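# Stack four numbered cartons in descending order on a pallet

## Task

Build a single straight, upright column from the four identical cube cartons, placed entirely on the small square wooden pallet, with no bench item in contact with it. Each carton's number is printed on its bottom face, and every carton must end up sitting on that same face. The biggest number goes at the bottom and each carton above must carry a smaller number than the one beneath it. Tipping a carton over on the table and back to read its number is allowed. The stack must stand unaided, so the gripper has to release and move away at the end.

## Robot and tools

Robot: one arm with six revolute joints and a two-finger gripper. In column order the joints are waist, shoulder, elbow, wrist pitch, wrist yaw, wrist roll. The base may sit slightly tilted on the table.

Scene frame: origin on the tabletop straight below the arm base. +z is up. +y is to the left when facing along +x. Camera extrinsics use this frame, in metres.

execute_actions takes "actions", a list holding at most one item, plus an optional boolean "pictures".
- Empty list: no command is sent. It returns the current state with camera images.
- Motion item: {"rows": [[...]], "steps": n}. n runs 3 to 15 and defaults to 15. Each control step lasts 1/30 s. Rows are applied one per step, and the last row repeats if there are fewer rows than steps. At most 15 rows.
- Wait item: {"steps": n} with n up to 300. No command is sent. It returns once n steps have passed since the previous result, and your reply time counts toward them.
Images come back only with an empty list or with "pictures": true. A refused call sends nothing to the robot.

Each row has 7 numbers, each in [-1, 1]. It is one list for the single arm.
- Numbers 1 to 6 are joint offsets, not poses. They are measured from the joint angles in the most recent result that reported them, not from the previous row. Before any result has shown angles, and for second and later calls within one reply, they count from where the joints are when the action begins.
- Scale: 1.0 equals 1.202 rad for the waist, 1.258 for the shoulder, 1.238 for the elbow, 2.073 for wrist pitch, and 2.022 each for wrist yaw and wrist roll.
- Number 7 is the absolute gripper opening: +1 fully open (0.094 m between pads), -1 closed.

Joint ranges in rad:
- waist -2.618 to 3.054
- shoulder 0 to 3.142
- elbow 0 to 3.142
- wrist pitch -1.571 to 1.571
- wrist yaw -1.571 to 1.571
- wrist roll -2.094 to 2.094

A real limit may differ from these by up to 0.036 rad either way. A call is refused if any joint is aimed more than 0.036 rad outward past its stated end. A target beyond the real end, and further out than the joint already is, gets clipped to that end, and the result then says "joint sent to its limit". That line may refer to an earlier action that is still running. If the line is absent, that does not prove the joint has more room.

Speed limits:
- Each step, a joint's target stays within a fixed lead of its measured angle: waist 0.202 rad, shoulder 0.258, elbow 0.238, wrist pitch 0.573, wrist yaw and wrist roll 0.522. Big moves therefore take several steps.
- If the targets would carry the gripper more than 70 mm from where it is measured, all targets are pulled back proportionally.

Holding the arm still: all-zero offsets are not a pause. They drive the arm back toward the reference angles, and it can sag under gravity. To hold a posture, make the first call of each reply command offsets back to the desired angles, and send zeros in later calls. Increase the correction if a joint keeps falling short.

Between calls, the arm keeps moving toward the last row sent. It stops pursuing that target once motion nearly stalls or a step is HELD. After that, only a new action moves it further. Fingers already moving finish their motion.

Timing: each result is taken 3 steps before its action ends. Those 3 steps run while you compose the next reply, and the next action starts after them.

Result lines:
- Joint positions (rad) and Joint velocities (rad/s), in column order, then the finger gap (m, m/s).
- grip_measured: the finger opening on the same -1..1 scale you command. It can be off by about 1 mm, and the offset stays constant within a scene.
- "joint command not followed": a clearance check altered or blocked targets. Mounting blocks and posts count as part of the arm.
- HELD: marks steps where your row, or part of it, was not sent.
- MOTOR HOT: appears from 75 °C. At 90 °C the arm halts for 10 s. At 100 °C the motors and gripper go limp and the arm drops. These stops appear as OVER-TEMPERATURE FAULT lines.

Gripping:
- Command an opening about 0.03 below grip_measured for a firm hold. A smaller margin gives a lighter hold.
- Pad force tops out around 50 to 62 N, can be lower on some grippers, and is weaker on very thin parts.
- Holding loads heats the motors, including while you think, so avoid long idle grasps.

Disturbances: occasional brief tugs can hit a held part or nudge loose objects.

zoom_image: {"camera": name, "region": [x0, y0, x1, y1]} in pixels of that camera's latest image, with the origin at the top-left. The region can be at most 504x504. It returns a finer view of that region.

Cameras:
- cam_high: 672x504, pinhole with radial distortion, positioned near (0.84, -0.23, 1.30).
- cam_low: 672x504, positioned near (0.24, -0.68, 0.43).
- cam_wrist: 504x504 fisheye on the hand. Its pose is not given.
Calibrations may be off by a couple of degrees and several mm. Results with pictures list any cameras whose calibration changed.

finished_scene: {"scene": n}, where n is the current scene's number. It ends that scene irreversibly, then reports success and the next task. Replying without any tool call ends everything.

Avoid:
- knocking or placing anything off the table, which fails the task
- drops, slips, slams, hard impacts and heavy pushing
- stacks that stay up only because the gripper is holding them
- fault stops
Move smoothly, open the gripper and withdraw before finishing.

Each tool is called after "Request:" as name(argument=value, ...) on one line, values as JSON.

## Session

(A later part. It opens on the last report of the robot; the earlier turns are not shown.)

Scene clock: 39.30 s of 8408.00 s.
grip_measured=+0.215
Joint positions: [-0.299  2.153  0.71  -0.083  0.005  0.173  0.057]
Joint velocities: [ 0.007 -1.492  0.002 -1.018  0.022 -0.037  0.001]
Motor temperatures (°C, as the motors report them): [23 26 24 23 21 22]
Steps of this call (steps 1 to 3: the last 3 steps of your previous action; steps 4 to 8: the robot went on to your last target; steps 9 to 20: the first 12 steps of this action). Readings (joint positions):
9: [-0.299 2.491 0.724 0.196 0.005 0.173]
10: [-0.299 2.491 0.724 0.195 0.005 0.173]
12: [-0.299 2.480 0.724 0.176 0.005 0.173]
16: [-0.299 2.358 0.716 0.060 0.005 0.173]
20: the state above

Request:
execute_actions(actions=[{"rows":[[0,-0.215,0,-0.165,0,0,0.17],[0,-0.237,0,-0.176,0,0,0.17],[0,-0.255,0,-0.185,0,0,0.17],[0,-0.269,0,-0.191,0,0,0.17],[0,-0.278,0,-0.195,0,0,0.17],[0,-0.283,0,-0.197,0,0,0.17]],"steps":9}])

Scene clock: 39.60 s of 8408.00 s.
grip_measured=+0.215
Joint positions: [-0.299  1.826  0.71  -0.379  0.005  0.173  0.057]
Joint velocities: [-0.007 -0.335  0.007 -0.593  0.022  0.007  0.001]
Motor temperatures (°C, as the motors report them): [23 26 24 23 21 22]
Steps of this call (steps 1 to 3: the last 3 steps of your previous action; steps 4 to 9: the first 6 steps of this action). Readings (joint positions):
4: [-0.299 1.958 0.710 -0.236 0.005 0.173]
5: [-0.299 1.919 0.710 -0.271 0.005 0.173]
7: [-0.299 1.860 0.710 -0.331 0.005 0.173]
9: the state above

Request:
execute_actions(actions=[{"rows":[[0.005,-0.023,0.01,-0.055,0.004,0,0.17],[0.018,-0.021,0.025,-0.058,0.004,0,0.17],[0.038,-0.015,0.045,-0.062,0.004,0,0.17],[0.065,-0.005,0.07,-0.067,0.004,0,0.17],[0.096,0.01,0.097,-0.073,0.004,0,0.17],[0.13,0.028,0.125,-0.079,0.004,0,0.17],[0.166,0.048,0.153,-0.084,0.004,0,0.17],[0.203,0.069,0.18,-0.089,0.004,0,0.17],[0.239,0.09,0.204,-0.093,0.004,0,0.17],[0.273,0.11,0.225,-0.096,0.004,0,0.17],[0.304,0.129,0.242,-0.098,0.004,0,0.17],[0.331,0.145,0.255,-0.099,0.004,0,0.17],[0.351,0.158,0.263,-0.099,0.004,0,0.17],[0.364,0.167,0.268,-0.099,0.004,0,0.17],[0.369,0.172,0.27,-0.099,0.004,0,0.17]],"steps":15}])

Request:
execute_actions(actions=[{"steps":13}], pictures=true)

Scene clock: 40.17 s of 8408.00 s.
grip_measured=+0.215
Joint positions: [ 0.031  1.954  0.983 -0.536  0.019  0.173  0.057]
Joint velocities: [ 1.155  0.598  0.716 -0.022  0.022 -0.037 -0.002]
Motor temperatures (°C, as the motors report them): [23 26 24 23 21 22]
Steps of this call (steps 1 to 3: the last 3 steps of your previous action; steps 4 to 5: the robot went on to your last target; steps 6 to 17: the first 12 steps of this action). Readings (joint positions):
6: [-0.299 1.816 0.710 -0.453 0.005 0.173]
7: [-0.297 1.816 0.710 -0.459 0.006 0.173]
9: [-0.276 1.816 0.724 -0.485 0.011 0.173]
13: [-0.145 1.861 0.844 -0.535 0.019 0.173]
17: the state above

Scene clock: 40.60 s of 8408.00 s.
grip_measured=+0.215
Joint positions: [ 0.152  2.04   1.026 -0.566  0.004  0.173  0.057]
Joint velocities: [ 0.002 -0.012 -0.002  0.066  0.007 -0.037 -0.   ]
Motor temperatures (°C, as the motors report them): [23 26 24 23 21 22]
Kept back: nothing.
Steps of this call (steps 1 to 3: the last 3 steps of your previous action; steps 4 to 13: the robot went on to your last target). Readings (joint positions):
1: [0.069 1.975 1.004 -0.536 0.017 0.173]
2: [0.103 1.994 1.018 -0.536 0.014 0.173]
4: [0.148 2.021 1.026 -0.536 0.007 0.173]
8: [0.157 2.040 1.026 -0.560 0.003 0.173]
13: the state above

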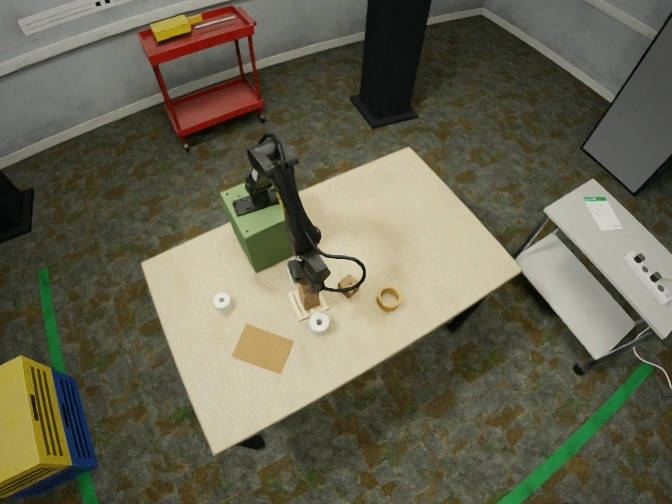

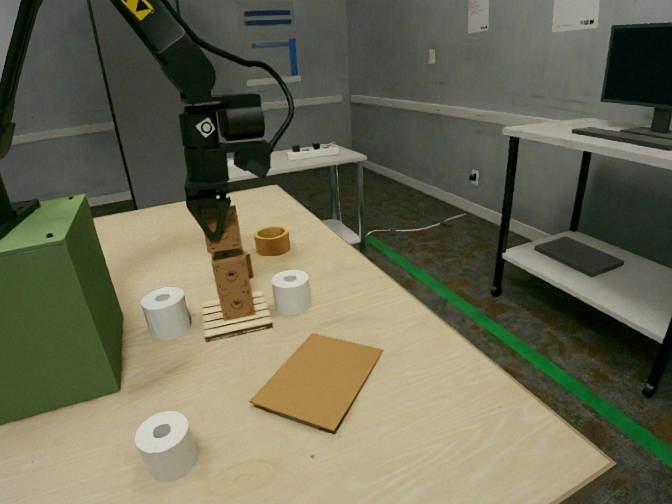

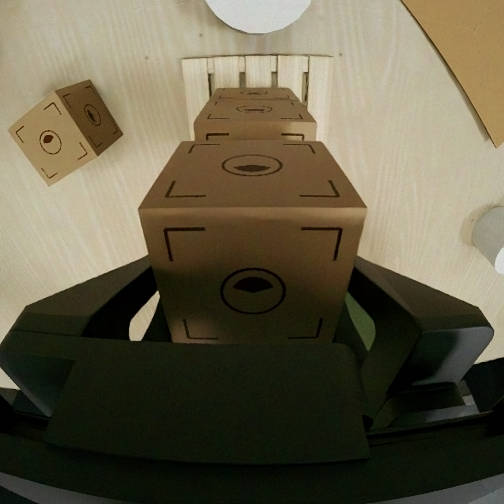

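Request:
execute_actions(actions=[{"rows":[[-0.004,0.004,-0.004,0.008,0,0,0.17],[-0.008,0.009,-0.008,0.016,0,0,0.17],[-0.01,0.015,-0.012,0.024,0,0,0.17],[-0.0117,0.021,-0.015,0.03,0,0,0.17],[-0.0117,0.027,-0.017,0.035,0,0,0.17],[-0.0117,0.032,-0.018,0.039,0,0,0.17],[-0.0117,0.037,-0.018,0.042,0,0,0.17],[-0.0117,0.04,-0.018,0.044,0,0,0.17],[-0.0117,0.043,-0.018,0.044,0,0,0.17],[-0.0117,0.0445,-0.018,0.044,0,0,0.17]],"steps":15}])

Request:
execute_actions(actions=[{"steps":9}], pictures=true)

Request:
zoom_image(camera="cam_wrist", region=[150, 80, 350, 230])

Scene clock: 41.27 s of 8408.00 s.
grip_measured=+0.215
Joint positions: [ 0.146  2.088  1.026 -0.51   0.004  0.173  0.057]
Joint velocities: [0.012 0.081 0.012 0.051 0.007 0.022 0.   ]
Motor temperatures (°C, as the motors report them): [23 26 24 23 21 22]
Steps of this call (steps 1 to 8: the robot went on to your last target; steps 9 to 20: the first 12 steps of this action). Readings (joint positions):
9: [0.152 2.040 1.026 -0.567 0.004 0.173]
10: [0.152 2.040 1.026 -0.566 0.004 0.173]
12: [0.151 2.042 1.026 -0.558 0.004 0.173]
16: [0.146 2.065 1.026 -0.524 0.004 0.173]
20: the state above

Scene clock: 41.57 s of 8408.00 s.
grip_measured=+0.215
Joint positions: [ 0.146  2.089  1.026 -0.501  0.004  0.173  0.057]
Joint velocities: [-0.007 -0.002 -0.002  0.007 -0.007 -0.022  0.001]
Motor temperatures (°C, as the motors report them): [23 26 24 23 21 22]
Kept back: nothing.
Steps of this call (steps 1 to 3: the last 3 steps of your previous action; steps 4 to 9: the robot went on to your last target). Readings (joint positions):
1: [0.146 2.089 1.026 -0.509 0.004 0.173]
2: [0.146 2.089 1.026 -0.508 0.004 0.173]
4: [0.146 2.089 1.026 -0.505 0.004 0.173]
8: [0.146 2.089 1.026 -0.501 0.004 0.173]
9: the state above

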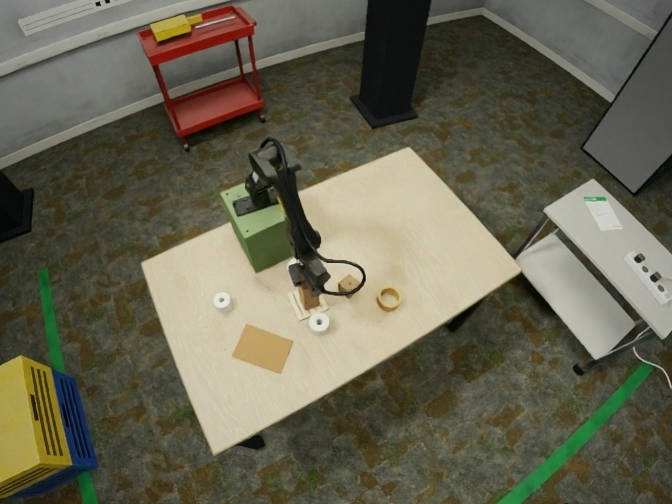

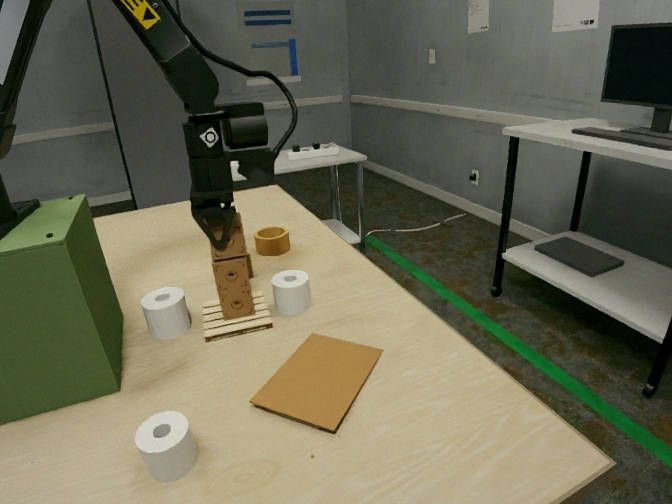

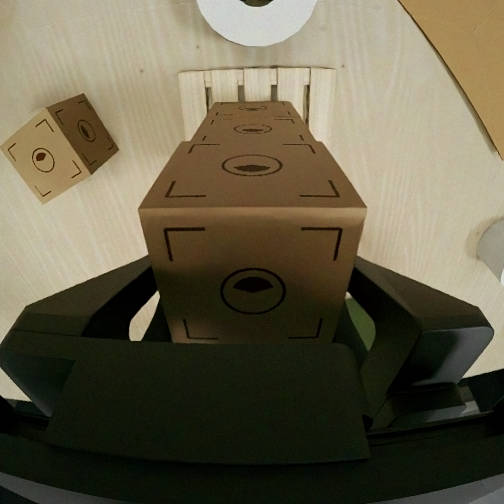

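Region (150, 80, 350, 230) of cam_wrist's 504x504 image, scaled by 2.520, with more detail than that image has; it fills the top 378 rows of this view, and the rest is white.

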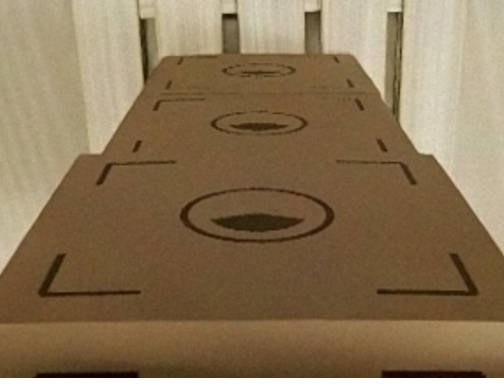

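Request:
execute_actions(actions=[{"rows":[[-0.005,0.006,0,0.01,0,0,0.17],[-0.005,0.01,0,0.01,0,0,0.17],[-0.005,0.013,0,0.01,0,0,0.17],[-0.005,0.016,0,0.01,0,0,0.17],[-0.005,0.018,0,0.01,0,0,0.17],[-0.005,0.02,0,0.01,0,0,0.17],[-0.005,0.021,0,0.01,0,0,0.17],[-0.005,0.022,0,0.01,0,0,0.17]],"steps":15}])

Request:
execute_actions(actions=[{"steps":5}], pictures=true)

Request:
zoom_image(camera="cam_wrist", region=[150, 80, 350, 230])

Scene clock: 42.10 s of 8408.00 s.
grip_measured=+0.215
Joint positions: [ 0.146  2.106  1.026 -0.499  0.004  0.173  0.057]
Joint velocities: [-0.002 -0.002 -0.017 -0.037 -0.007 -0.022 -0.001]
Motor temperatures (°C, as the motors report them): [23 26 24 23 21 22]
Steps of this call (steps 1 to 4: the robot went on to your last target; steps 5 to 16: the first 12 steps of this action). Readings (joint positions):
5: [0.146 2.089 1.026 -0.500 0.004 0.173]
6: [0.146 2.089 1.026 -0.500 0.004 0.173]
8: [0.146 2.089 1.026 -0.500 0.004 0.173]
12: [0.146 2.096 1.026 -0.499 0.004 0.173]
16: the state above

Scene clock: 42.27 s of 8408.00 s.
grip_measured=+0.215
Joint positions: [ 0.146  2.106  1.026 -0.498  0.004  0.173  0.057]
Joint velocities: [ 0.007 -0.007 -0.007 -0.007 -0.051  0.007 -0.   ]
Motor temperatures (°C, as the motors report them): [23 26 24 23 21 22]
Kept back: nothing.
Steps of this call (steps 1 to 3: the last 3 steps of your previous action; steps 4 to 5: the robot went on to your last target). Readings (joint positions):
1: [0.146 2.106 1.026 -0.499 0.004 0.173]
2: [0.146 2.106 1.026 -0.498 0.004 0.173]
4: [0.146 2.106 1.026 -0.498 0.004 0.173]
5: the state above

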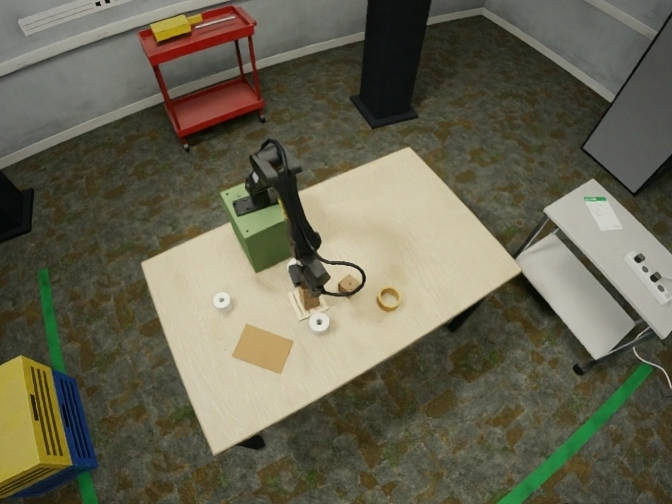

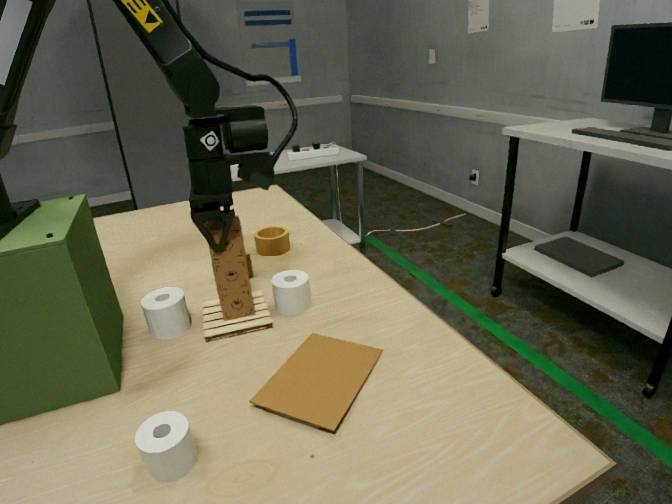

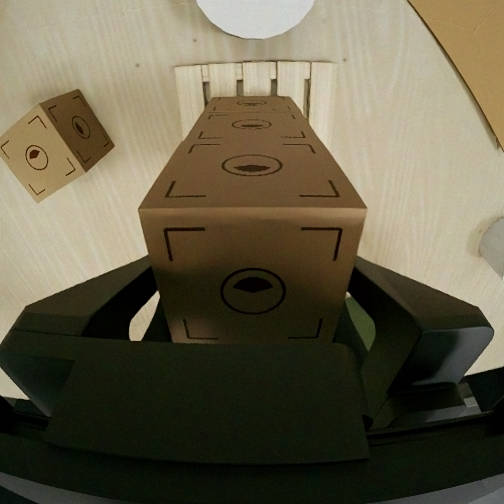

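Region (150, 80, 350, 230) of cam_wrist's 504x504 image, scaled by 2.520, with more detail than that image has; it fills the top 378 rows of this view, and the rest is white.

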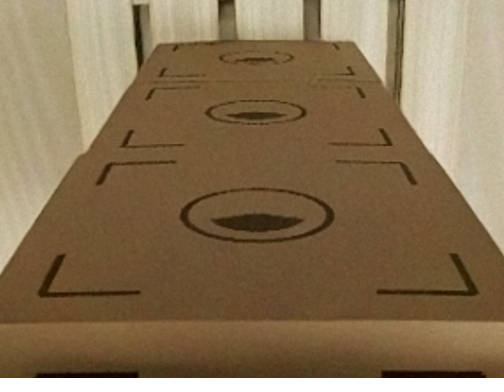

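Request:
execute_actions(actions=[{"rows":[[0,0.008,0,0.008,0,0,0.25],[0,0.008,0,0.008,0,0,0.35],[0,0.008,0,0.008,0,0,0.45],[0,0.008,0,0.008,0,0,0.55]],"steps":8}])

Request:
execute_actions(actions=[{"rows":[[0,-0.003,0.004,-0.006,0,0,0.55],[0,-0.01,0.009,-0.014,0,0,0.55],[0,-0.02,0.015,-0.024,0,0,0.55],[0,-0.034,0.022,-0.036,0,0,0.55],[0,-0.05,0.03,-0.05,0,0,0.55],[0,-0.066,0.038,-0.064,0,0,0.55],[0,-0.082,0.046,-0.078,0,0,0.55],[0,-0.098,0.054,-0.09,0,0,0.55],[0,-0.112,0.06,-0.1,0,0,0.55],[0,-0.122,0.065,-0.108,0,0,0.55],[0,-0.129,0.068,-0.113,0,0,0.55],[0,-0.132,0.069,-0.116,0,0,0.55]],"steps":15}], pictures=true)

Scene clock: 42.67 s of 8408.00 s.
grip_measured=+0.537
Joint positions: [ 0.146  2.106  1.026 -0.498  0.004  0.173  0.072]
Joint velocities: [ 0.002 -0.012  0.017 -0.051  0.037 -0.066  0.022]
Motor temperatures (°C, as the motors report them): [23 26 24 23 21 22]
Steps of this call (steps 1 to 7: the robot went on to your last target; steps 8 to 12: the first 5 steps of this action). Readings (joint positions):
8: [0.146 2.106 1.026 -0.498 0.004 0.173]
9: [0.146 2.106 1.026 -0.498 0.004 0.173]
11: [0.146 2.106 1.026 -0.498 0.004 0.173]
12: the state above

Scene clock: 43.17 s of 8408.00 s.
grip_measured=+0.548
Joint positions: [ 0.146  1.978  1.079 -0.664  0.004  0.173  0.073]
Joint velocities: [ 0.007 -0.491  0.271 -0.33   0.007  0.007 -0.001]
Motor temperatures (°C, as the motors report them): [23 26 24 23 21 22]
Steps of this call (steps 1 to 3: the last 3 steps of your previous action; steps 4 to 15: the first 12 steps of this action, its rows measured from where the robot was after step 3). Readings (joint positions):
3: [0.146 2.106 1.026 -0.498 0.004 0.173]
4: [0.146 2.106 1.026 -0.498 0.004 0.173]
5: [0.146 2.106 1.026 -0.499 0.004 0.173]
7: [0.146 2.105 1.026 -0.511 0.004 0.173]
11: [0.146 2.059 1.038 -0.592 0.004 0.173]
15: the state above

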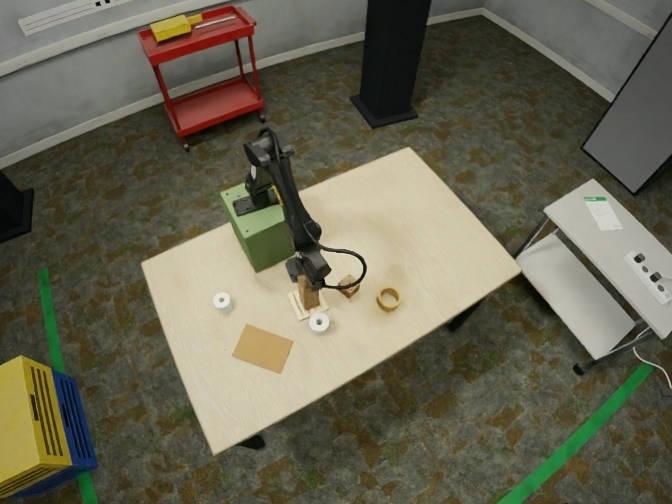

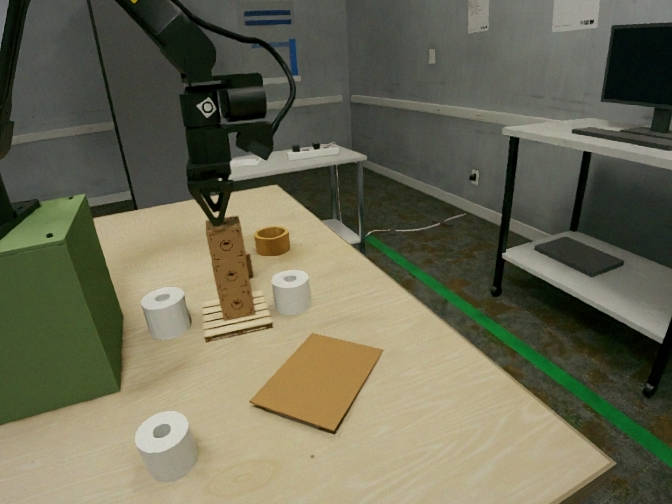

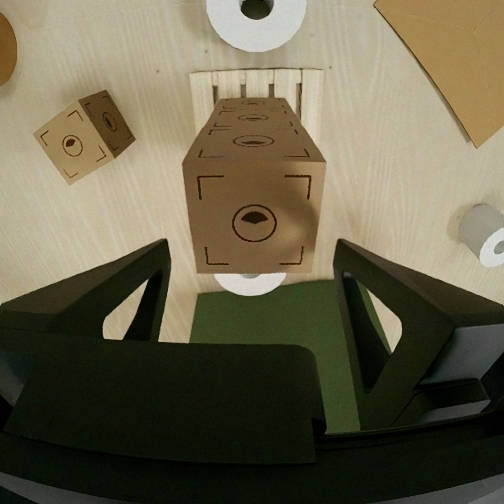

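Request:
execute_actions(actions=[{"rows":[[0.004,-0.03,0.032,-0.038,0,0,0.55],[0.016,-0.028,0.044,-0.041,0,0,0.55],[0.035,-0.023,0.061,-0.045,0,0,0.55],[0.059,-0.015,0.082,-0.05,0,0,0.55],[0.087,-0.003,0.105,-0.056,0,0,0.55],[0.118,0.011,0.129,-0.062,0,0,0.55],[0.151,0.027,0.152,-0.067,0,0,0.55],[0.184,0.044,0.174,-0.072,0,0,0.55],[0.217,0.061,0.194,-0.076,0,0,0.55],[0.248,0.077,0.212,-0.079,0,0,0.55],[0.276,0.092,0.226,-0.08,0,0,0.55],[0.3,0.106,0.237,-0.08,0,0,0.55],[0.319,0.12,0.244,-0.078,0,0,0.55],[0.331,0.135,0.248,-0.074,0,0,0.55],[0.335,0.15,0.25,-0.068,0,0,0.55]],"steps":15}])

Scene clock: 43.77 s of 8408.00 s.
grip_measured=+0.548
Joint positions: [ 0.443  2.059  1.332 -0.777  0.011  0.173  0.073]
Joint velocities: [ 1.145  0.51   0.549  0.022 -0.066 -0.007 -0.   ]
Motor temperatures (°C, as the motors report them): [23 26 25 23 21 22]
Steps of this call (steps 1 to 3: the last 3 steps of your previous action; steps 4 to 6: the robot went on to your last target; steps 7 to 18: the first 12 steps of this action). Readings (joint positions):
7: [0.146 1.947 1.098 -0.704 0.004 0.173]
8: [0.147 1.947 1.098 -0.709 0.004 0.173]
10: [0.161 1.949 1.113 -0.732 0.006 0.173]
14: [0.274 1.986 1.220 -0.774 0.011 0.173]
18: the state above

Request:
execute_actions(actions=[{"rows":[[0.088,0.098,0.046,0.0,-0.003,0,0.55],[0.088,0.114,0.046,0.015,-0.003,0,0.55],[0.088,0.134,0.046,0.032,-0.003,0,0.55],[0.088,0.157,0.046,0.05,-0.003,0,0.55],[0.088,0.182,0.046,0.068,-0.003,0,0.55],[0.088,0.208,0.046,0.086,-0.003,0,0.55],[0.088,0.234,0.046,0.103,-0.003,0,0.55],[0.088,0.259,0.046,0.119,-0.003,0,0.55],[0.088,0.282,0.046,0.133,-0.003,0,0.55],[0.088,0.302,0.046,0.144,-0.003,0,0.55],[0.088,0.318,0.046,0.152,-0.003,0,0.55],[0.088,0.33,0.046,0.157,-0.003,0,0.55],[0.088,0.337,0.046,0.159,-0.003,0,0.55],[0.088,0.339,0.046,0.159,-0.003,0,0.55]],"steps":15}])

Request:
execute_actions(actions=[{"steps":10}], pictures=true)

Scene clock: 44.40 s of 8408.00 s.
grip_measured=+0.548
Joint positions: [ 0.553  2.436  1.369 -0.556 -0.004  0.173  0.073]
Joint velocities: [-0.007  0.857 -0.012  0.549  0.051 -0.037  0.001]
Motor temperatures (°C, as the motors report them): [23 26 25 23 21 22]
Steps of this call (steps 1 to 3: the last 3 steps of your previous action; steps 4 to 7: the robot went on to your last target; steps 8 to 19: the first 12 steps of this action). Readings (joint positions):
8: [0.568 2.170 1.369 -0.786 -0.005 0.173]
9: [0.564 2.176 1.369 -0.784 -0.005 0.173]
11: [0.556 2.194 1.369 -0.764 -0.004 0.173]
15: [0.553 2.295 1.369 -0.661 -0.004 0.173]
19: the state above

Scene clock: 44.73 s of 8408.00 s.
grip_measured=+0.548
Joint positions: [ 0.553  2.503  1.369 -0.483 -0.004  0.173  0.073]
Joint velocities: [ 0.002  0.002 -0.012  0.125 -0.037 -0.007 -0.002]
Motor temperatures (°C, as the motors report them): [23 26 25 23 21 22]
Kept back: nothing.
Steps of this call (steps 1 to 3: the last 3 steps of your previous action; steps 4 to 10: the robot went on to your last target). Readings (joint positions):
1: [0.553 2.463 1.369 -0.540 -0.004 0.173]
2: [0.553 2.484 1.369 -0.529 -0.004 0.173]
4: [0.553 2.503 1.369 -0.518 -0.004 0.173]
8: [0.553 2.503 1.369 -0.490 -0.004 0.173]
10: the state above

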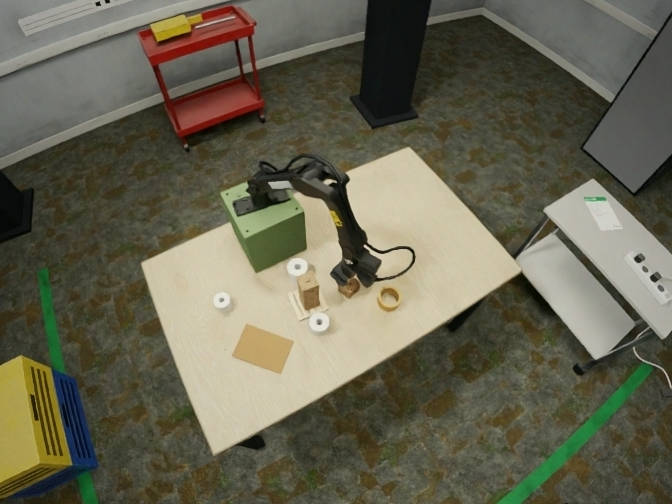

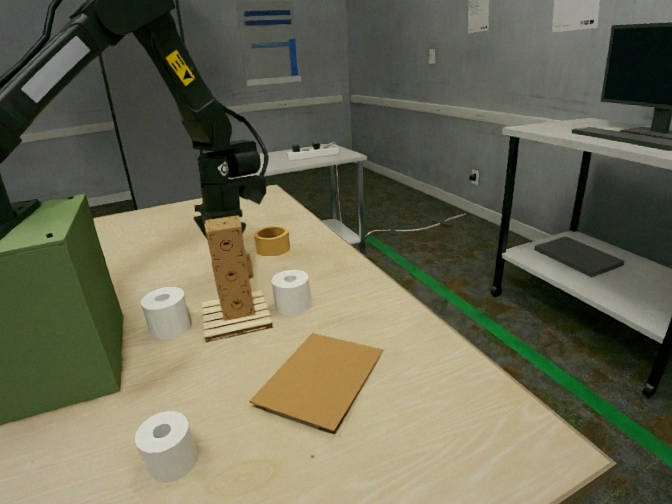

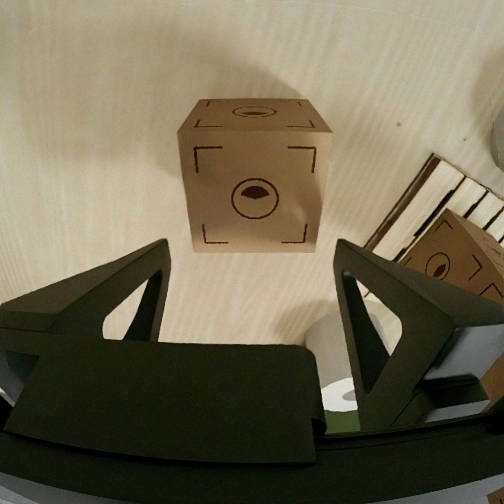

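Request:
execute_actions(actions=[{"rows":[[0,0.0,0.008,0.026,0.004,0,0.55],[0,0.006,0.014,0.036,0.009,0,0.55],[0,0.014,0.019,0.047,0.009,0,0.55],[0,0.024,0.022,0.058,0.009,0,0.55],[0,0.035,0.024,0.068,0.009,0,0.55],[0,0.047,0.025,0.077,0.009,0,0.55],[0,0.059,0.025,0.084,0.009,0,0.55],[0,0.071,0.025,0.09,0.009,0,0.55],[0,0.082,0.025,0.094,0.009,0,0.55],[0,0.092,0.025,0.097,0.009,0,0.55],[0,0.101,0.025,0.099,0.009,0,0.55],[0,0.108,0.025,0.099,0.009,0,0.55],[0,0.113,0.025,0.099,0.009,0,0.55],[0,0.116,0.025,0.099,0.009,0,0.55],[0,0.118,0.025,0.099,0.009,0,0.55]],"steps":15}])

Request:
execute_actions(actions=[{"steps":12}], pictures=true)

Scene clock: 45.33 s of 8408.00 s.
grip_measured=+0.548
Joint positions: [ 0.553  2.601  1.383 -0.324  0.004  0.173  0.073]
Joint velocities: [-0.007  0.447 -0.022  0.139 -0.066  0.095  0.   ]
Motor temperatures (°C, as the motors report them): [23 26 25 23 21 22]
Steps of this call (steps 1 to 6: the robot went on to your last target; steps 7 to 18: the first 12 steps of this action). Readings (joint positions):
7: [0.553 2.503 1.369 -0.472 -0.004 0.173]
8: [0.553 2.503 1.369 -0.466 -0.002 0.173]
10: [0.553 2.505 1.369 -0.446 0.000 0.173]
14: [0.553 2.539 1.380 -0.377 0.003 0.173]
18: the state above

Scene clock: 45.73 s of 8408.00 s.
grip_measured=+0.548
Joint positions: [ 0.553  2.652  1.383 -0.305  0.004  0.173  0.073]
Joint velocities: [-0.022 -0.017  0.002  0.022 -0.066 -0.037 -0.003]
Motor temperatures (°C, as the motors report them): [23 26 25 23 21 22]
Kept back: nothing.
Steps of this call (steps 1 to 3: the last 3 steps of your previous action; steps 4 to 12: the robot went on to your last target). Readings (joint positions):
1: [0.553 2.616 1.383 -0.320 0.004 0.173]
2: [0.553 2.629 1.383 -0.318 0.004 0.173]
4: [0.553 2.646 1.383 -0.317 0.004 0.173]
8: [0.553 2.652 1.383 -0.313 0.004 0.173]
12: the state above

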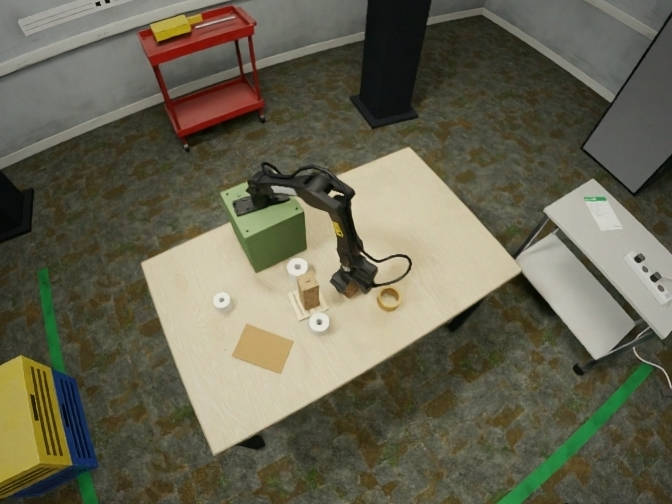

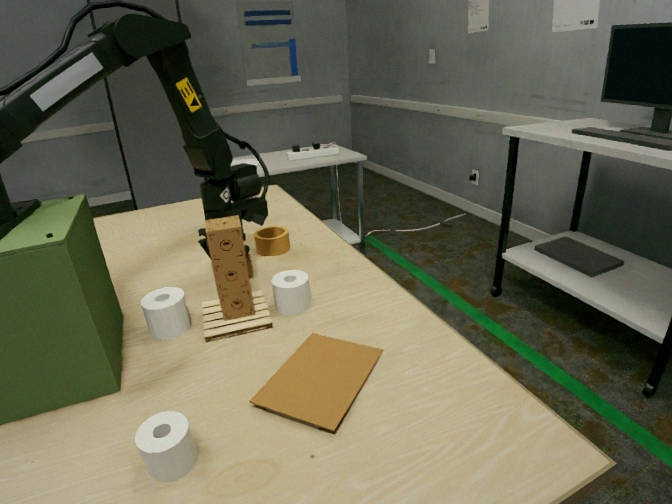

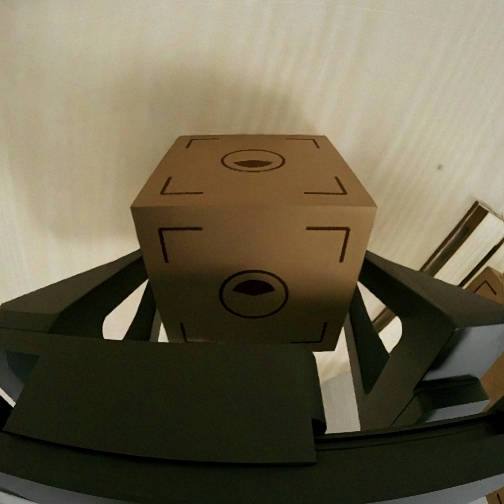

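Request:
execute_actions(actions=[{"rows":[[0,0,0.01,0.014,0.004,0,0.48],[0,0,0.01,0.014,0.004,0,0.42],[0,0,0.01,0.014,0.004,0,0.36],[0,0,0.01,0.014,0.004,0,0.31],[0,0,0.01,0.014,0.004,0,0.28],[0,0,0.01,0.014,0.004,0,0.26],[0,0,0.01,0.013,0.004,0,0.24],[0,0,0.01,0.011,0.004,0,0.21],[0,0,0.01,0.01,0.004,0,0.17]],"steps":13}], pictures=true)

Scene clock: 46.17 s of 8408.00 s.
grip_measured=+0.215
Joint positions: [ 0.553  2.652  1.383 -0.301  0.004  0.173  0.057]
Joint velocities: [-0.002  0.007 -0.002  0.037  0.007 -0.037  0.   ]
Motor temperatures (°C, as the motors report them): [23 26 25 23 21 22]
Steps of this call (steps 1 to 3: the robot went on to your last target; steps 4 to 13: the first 10 steps of this action). Readings (joint positions):
4: [0.553 2.652 1.383 -0.303 0.004 0.173]
5: [0.553 2.652 1.383 -0.302 0.004 0.173]
7: [0.553 2.652 1.383 -0.302 0.004 0.173]
11: [0.553 2.652 1.383 -0.301 0.004 0.173]
13: the state above

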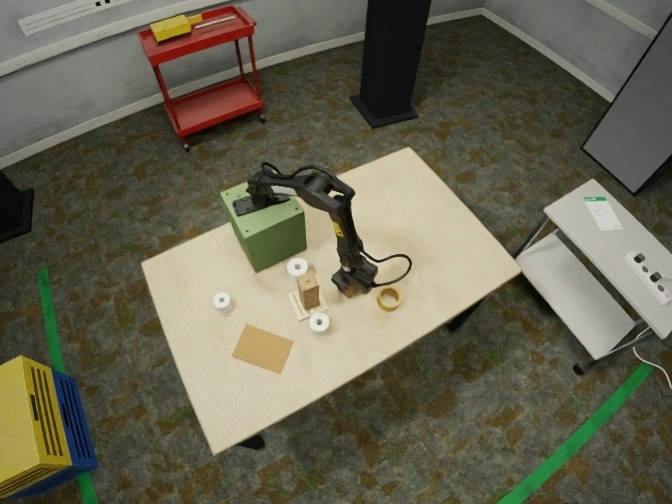

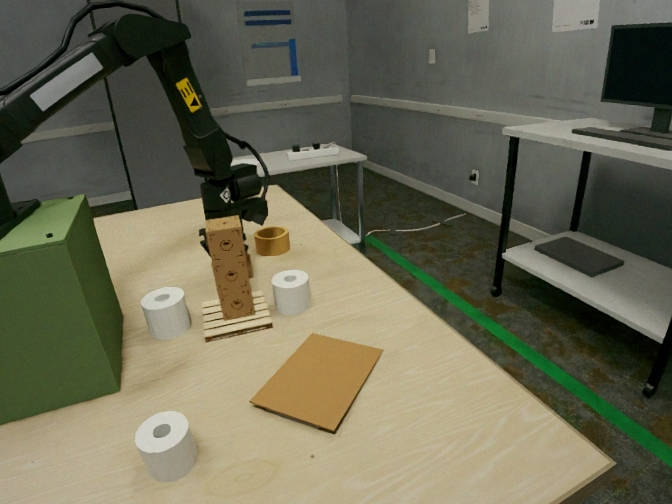

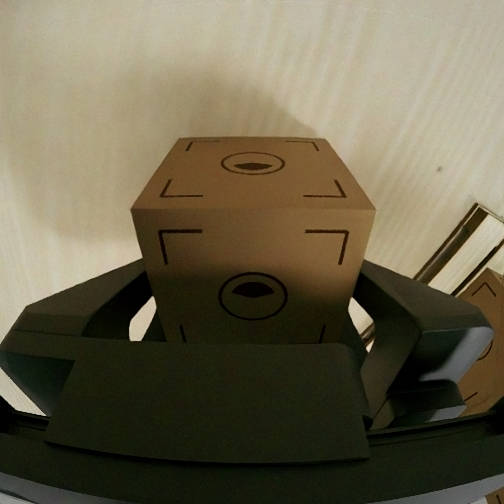

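Request:
execute_actions(actions=[{"rows":[[0,-0.006,0,-0.002,0,0,0.17],[0,-0.018,0,-0.012,0,0,0.17],[0,-0.036,0,-0.026,0,0,0.17],[0,-0.06,0,-0.043,0,0,0.17],[0,-0.09,0,-0.063,0,0,0.17],[0,-0.124,0,-0.085,0,0,0.17],[0,-0.16,0,-0.108,0,0,0.17],[0,-0.196,0,-0.13,0,0,0.17],[0,-0.232,0,-0.152,0,0,0.17],[0,-0.268,0,-0.174,0,0,0.17],[0,-0.304,0,-0.196,0,0,0.17],[0,-0.34,0,-0.218,0,0,0.17],[0,-0.375,0,-0.239,0,0,0.17],[0,-0.408,0,-0.258,0,0,0.17],[0,-0.438,0,-0.274,0,0,0.17]],"steps":15}])

Scene clock: 64.50 s of 8408.00 s.
grip_measured=+0.215
Joint positions: [ 0.553  2.346  1.38  -0.576  0.004  0.173  0.057]
Joint velocities: [-0.002 -1.629 -0.012 -0.989  0.066 -0.022 -0.001]
Motor temperatures (°C, as the motors report them): [23 28 25 23 21 22]
Steps of this call (steps 1 to 3: the last 3 steps of your previous action; steps 4 to 15: the robot went on to your last target; steps 16 to 90: nothing new was sent; then 14.93 s passed at rest; steps 91 to 102: the first 12 steps of this action). Readings (joint positions):
91: [0.553 2.652 1.383 -0.301 0.004 0.173]
92: [0.553 2.652 1.383 -0.302 0.004 0.173]
94: [0.553 2.645 1.383 -0.318 0.004 0.173]
98: [0.553 2.549 1.380 -0.437 0.004 0.173]
102: the state above

Request:
execute_actions(actions=[{"rows":[[0,-0.215,-0.004,-0.148,0,0,0.17],[0,-0.238,-0.012,-0.153,0,0,0.17],[-0.004,-0.261,-0.025,-0.155,0,0,0.17],[-0.015,-0.283,-0.043,-0.153,0,0,0.17],[-0.033,-0.304,-0.066,-0.148,0,0,0.17],[-0.057,-0.323,-0.092,-0.141,0,0,0.17],[-0.086,-0.34,-0.12,-0.132,0,0,0.17],[-0.118,-0.354,-0.148,-0.122,0,0,0.17],[-0.152,-0.365,-0.175,-0.112,0,0,0.17],[-0.186,-0.374,-0.2,-0.103,0,0,0.17],[-0.218,-0.38,-0.222,-0.095,0,0,0.17],[-0.248,-0.384,-0.24,-0.089,0,0,0.17],[-0.274,-0.386,-0.253,-0.085,0,0,0.17],[-0.296,-0.386,-0.261,-0.083,0,0,0.17],[-0.312,-0.386,-0.264,-0.083,0,0,0.17]],"steps":15}])

Scene clock: 65.10 s of 8408.00 s.
grip_measured=+0.215
Joint positions: [ 0.33   1.892  1.145 -0.807 -0.006  0.173  0.057]
Joint velocities: [-1.38  -0.271 -0.735  0.227  0.051 -0.007  0.001]
Motor temperatures (°C, as the motors report them): [23 28 25 23 21 22]
Steps of this call (steps 1 to 3: the last 3 steps of your previous action; steps 4 to 6: the robot went on to your last target; steps 7 to 18: the first 12 steps of this action). Readings (joint positions):
7: [0.553 2.072 1.380 -0.766 0.004 0.173]
8: [0.553 2.066 1.380 -0.784 0.004 0.173]
10: [0.552 2.054 1.365 -0.812 0.004 0.173]
14: [0.500 1.968 1.261 -0.825 -0.005 0.173]
18: the state above

Request:
execute_actions(actions=[{"rows":[[-0.135,-0.025,-0.074,0.0285,0.005,0,0.17],[-0.143,-0.025,-0.074,0.0285,0.005,0,0.17],[-0.149,-0.025,-0.074,0.0285,0.005,0,0.17],[-0.153,-0.025,-0.074,0.0285,0.005,0,0.17],[-0.155,-0.025,-0.074,0.0285,0.005,0,0.17]],"steps":15}], pictures=true)

Scene clock: 65.63 s of 8408.00 s.
grip_measured=+0.215
Joint positions: [ 0.152  1.884  1.058 -0.774  0.011  0.173  0.057]
Joint velocities: [-0.007 -0.012 -0.007  0.022 -0.037  0.007 -0.   ]
Motor temperatures (°C, as the motors report them): [23 28 25 23 21 22]
Steps of this call (steps 1 to 3: the last 3 steps of your previous action; step 4: the robot went on to your last target; steps 5 to 16: the first 12 steps of this action). Readings (joint positions):
5: [0.164 1.884 1.063 -0.789 0.011 0.173]
6: [0.156 1.884 1.059 -0.789 0.012 0.173]
8: [0.152 1.884 1.058 -0.787 0.012 0.173]
12: [0.152 1.884 1.058 -0.777 0.011 0.173]
16: the state above

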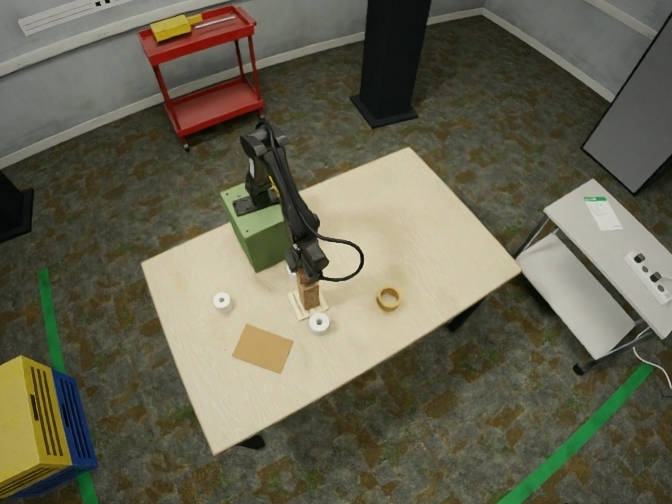

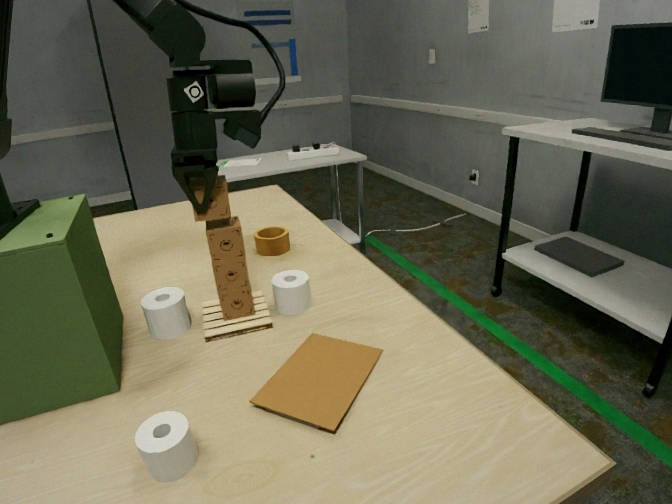

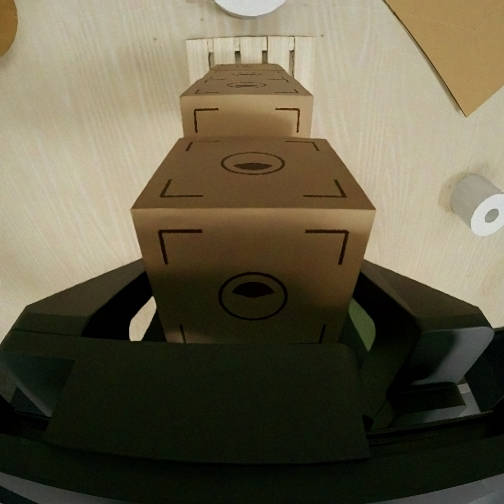

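Request:
execute_actions(actions=[{"rows":[[0,0.004,0,0.018,0,0,0.17],[0,0.009,0,0.025,0,0,0.17],[0,0.015,0,0.033,0,0,0.17],[0,0.021,0,0.04,0,0,0.17],[0,0.027,0,0.046,0,0,0.17],[0,0.032,0,0.051,0,0,0.17],[0,0.036,0,0.054,0,0,0.17],[0,0.039,0,0.056,0,0,0.17],[0,0.042,0,0.057,0,0,0.17],[0,0.043,0,0.057,0,0,0.17]],"steps":15}])

Request:
execute_actions(actions=[{"steps":9}], pictures=true)

Request:
zoom_image(camera="cam_wrist", region=[150, 70, 350, 220])

Scene clock: 66.17 s of 8408.00 s.
grip_measured=+0.215
Joint positions: [ 0.152  1.931  1.058 -0.694  0.01   0.173  0.057]
Joint velocities: [ 0.002  0.066 -0.012  0.037 -0.007 -0.037 -0.001]
Motor temperatures (°C, as the motors report them): [23 28 25 23 21 22]
Steps of this call (steps 1 to 3: the last 3 steps of your previous action; step 4: the robot went on to your last target; steps 5 to 16: the first 12 steps of this action). Readings (joint positions):
5: [0.152 1.884 1.058 -0.772 0.010 0.173]
6: [0.152 1.884 1.058 -0.769 0.010 0.173]
8: [0.152 1.885 1.058 -0.756 0.010 0.173]
12: [0.152 1.909 1.058 -0.715 0.010 0.173]
16: the state above

Scene clock: 66.47 s of 8408.00 s.
grip_measured=+0.215
Joint positions: [ 0.152  1.932  1.058 -0.682  0.01   0.173  0.057]
Joint velocities: [ 0.002 -0.007 -0.002  0.007 -0.022  0.037 -0.001]
Motor temperatures (°C, as the motors report them): [23 28 25 23 21 22]
Kept back: nothing.
Steps of this call (steps 1 to 3: the last 3 steps of your previous action; steps 4 to 9: the robot went on to your last target). Readings (joint positions):
1: [0.152 1.932 1.058 -0.692 0.010 0.173]
2: [0.152 1.932 1.058 -0.690 0.010 0.173]
4: [0.152 1.932 1.058 -0.686 0.010 0.173]
8: [0.152 1.932 1.058 -0.683 0.010 0.173]
9: the state above

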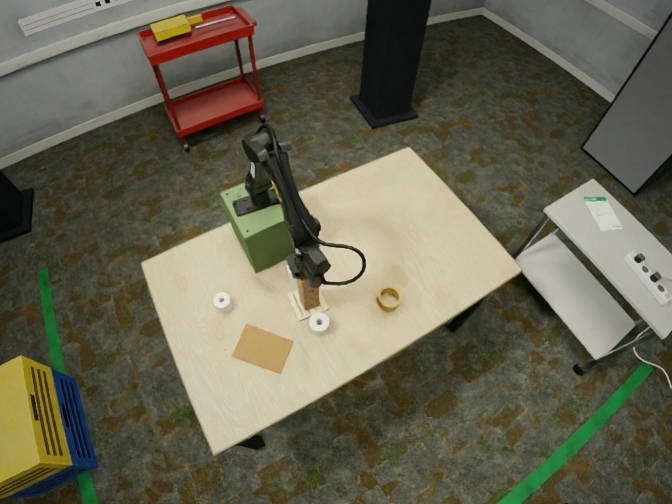

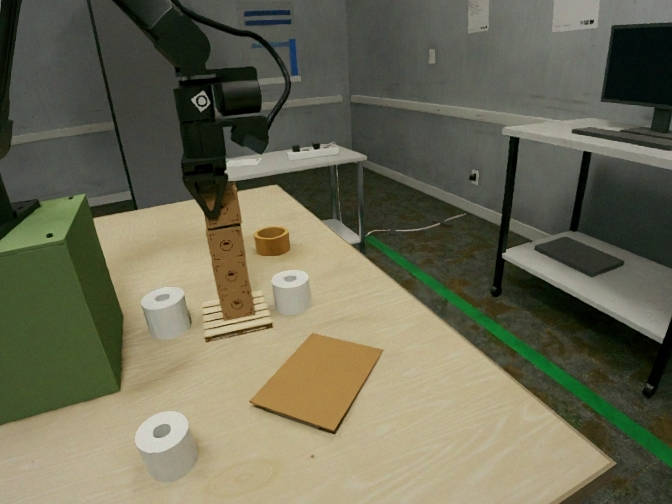

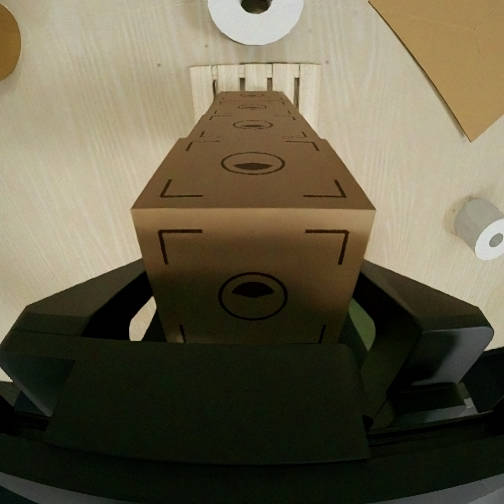

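Region (150, 70, 350, 220) of cam_wrist's 504x504 image, scaled by 2.520, with more detail than that image has; it fills the top 378 rows of this view, and the rest is white.

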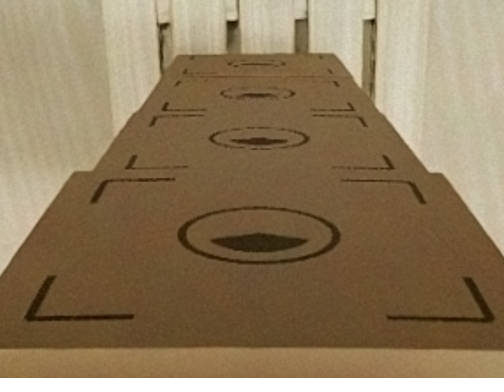

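Request:
execute_actions(actions=[{"rows":[[0,0.006,0,0.006,0,0,0.17],[0,0.01,0,0.006,0,0,0.17],[0,0.013,0,0.006,0,0,0.17],[0,0.016,0,0.006,0,0,0.17],[0,0.018,0,0.006,0,0,0.17],[0,0.02,0,0.006,0,0,0.17],[0,0.021,0,0.006,0,0,0.17],[0,0.022,0,0.006,0,0,0.17]],"steps":15}])

Request:
execute_actions(actions=[{"steps":5}], pictures=true)

Request:
zoom_image(camera="cam_wrist", region=[150, 70, 350, 220])

Request:
zoom_image(camera="cam_low", region=[160, 170, 300, 340])

Scene clock: 67.00 s of 8408.00 s.
grip_measured=+0.215
Joint positions: [ 0.152  1.949  1.058 -0.682  0.009  0.173  0.057]
Joint velocities: [-0.007  0.002 -0.012 -0.007  0.081 -0.007 -0.   ]
Motor temperatures (°C, as the motors report them): [23 28 25 23 21 22]
Steps of this call (steps 1 to 4: the robot went on to your last target; steps 5 to 16: the first 12 steps of this action). Readings (joint positions):
5: [0.152 1.932 1.058 -0.682 0.010 0.173]
6: [0.152 1.932 1.058 -0.682 0.010 0.173]
8: [0.152 1.932 1.058 -0.682 0.010 0.173]
12: [0.152 1.942 1.058 -0.682 0.010 0.173]
16: the state above

Scene clock: 67.17 s of 8408.00 s.
grip_measured=+0.215
Joint positions: [ 0.152  1.949  1.058 -0.682  0.009  0.173  0.057]
Joint velocities: [-0.002 -0.002 -0.012  0.007  0.022  0.051  0.   ]
Motor temperatures (°C, as the motors report them): [23 28 25 23 21 22]
Kept back: nothing.
Steps of this call (steps 1 to 3: the last 3 steps of your previous action; steps 4 to 5: the robot went on to your last target). Readings (joint positions):
1: [0.152 1.949 1.058 -0.682 0.009 0.173]
2: [0.152 1.949 1.058 -0.682 0.009 0.173]
4: [0.152 1.949 1.058 -0.682 0.009 0.173]
5: the state above

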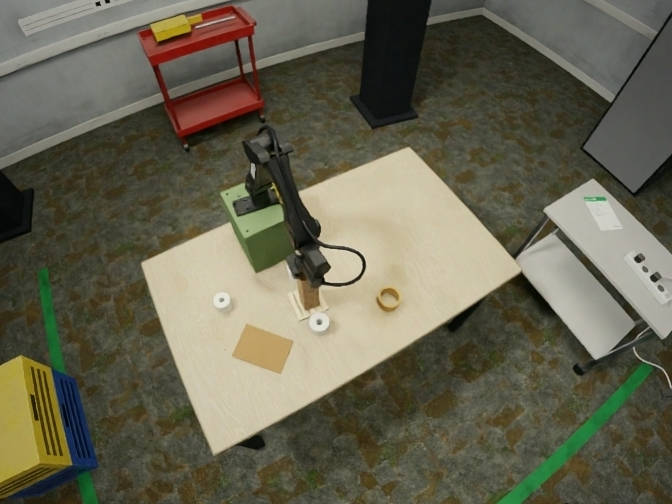

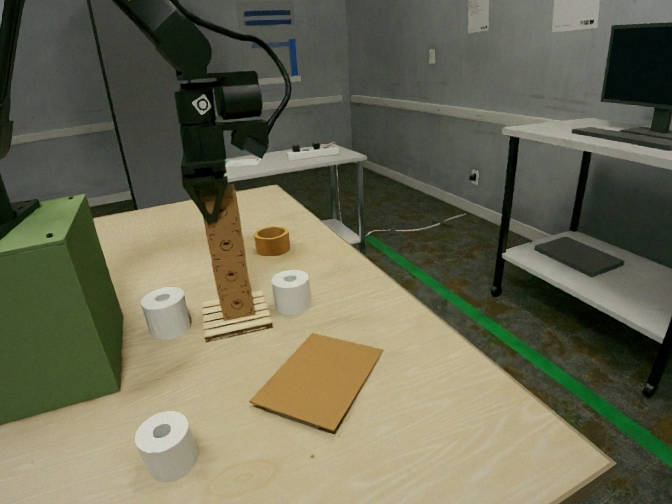

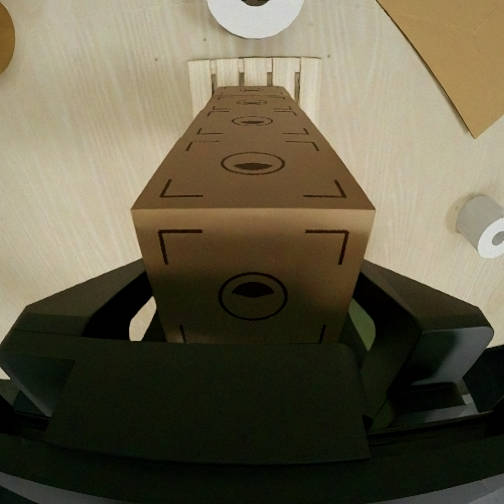

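Region (150, 70, 350, 220) of cam_wrist's 504x504 image, scaled by 2.520, with more detail than that image has; it fills the top 378 rows of this view, and the rest is white.

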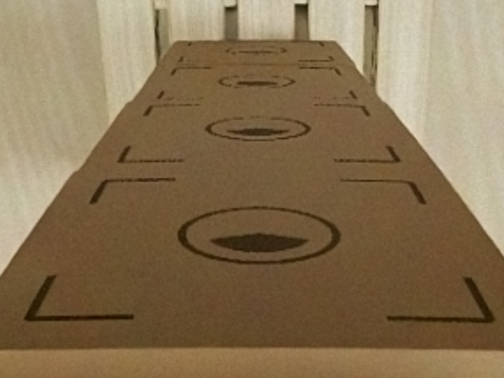

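Region (160, 170, 300, 340) of cam_low's 672x504 image, scaled by 2.965, with more detail than that image has; it fills the left 415 columns of this view, and the rest is white.

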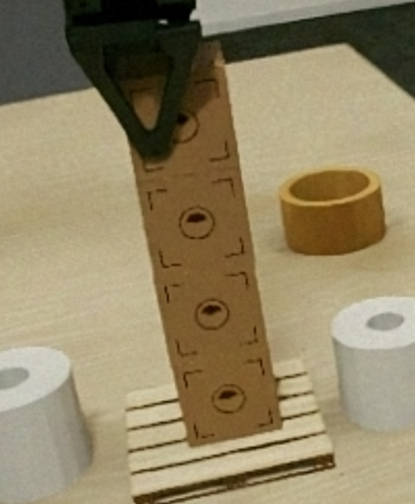

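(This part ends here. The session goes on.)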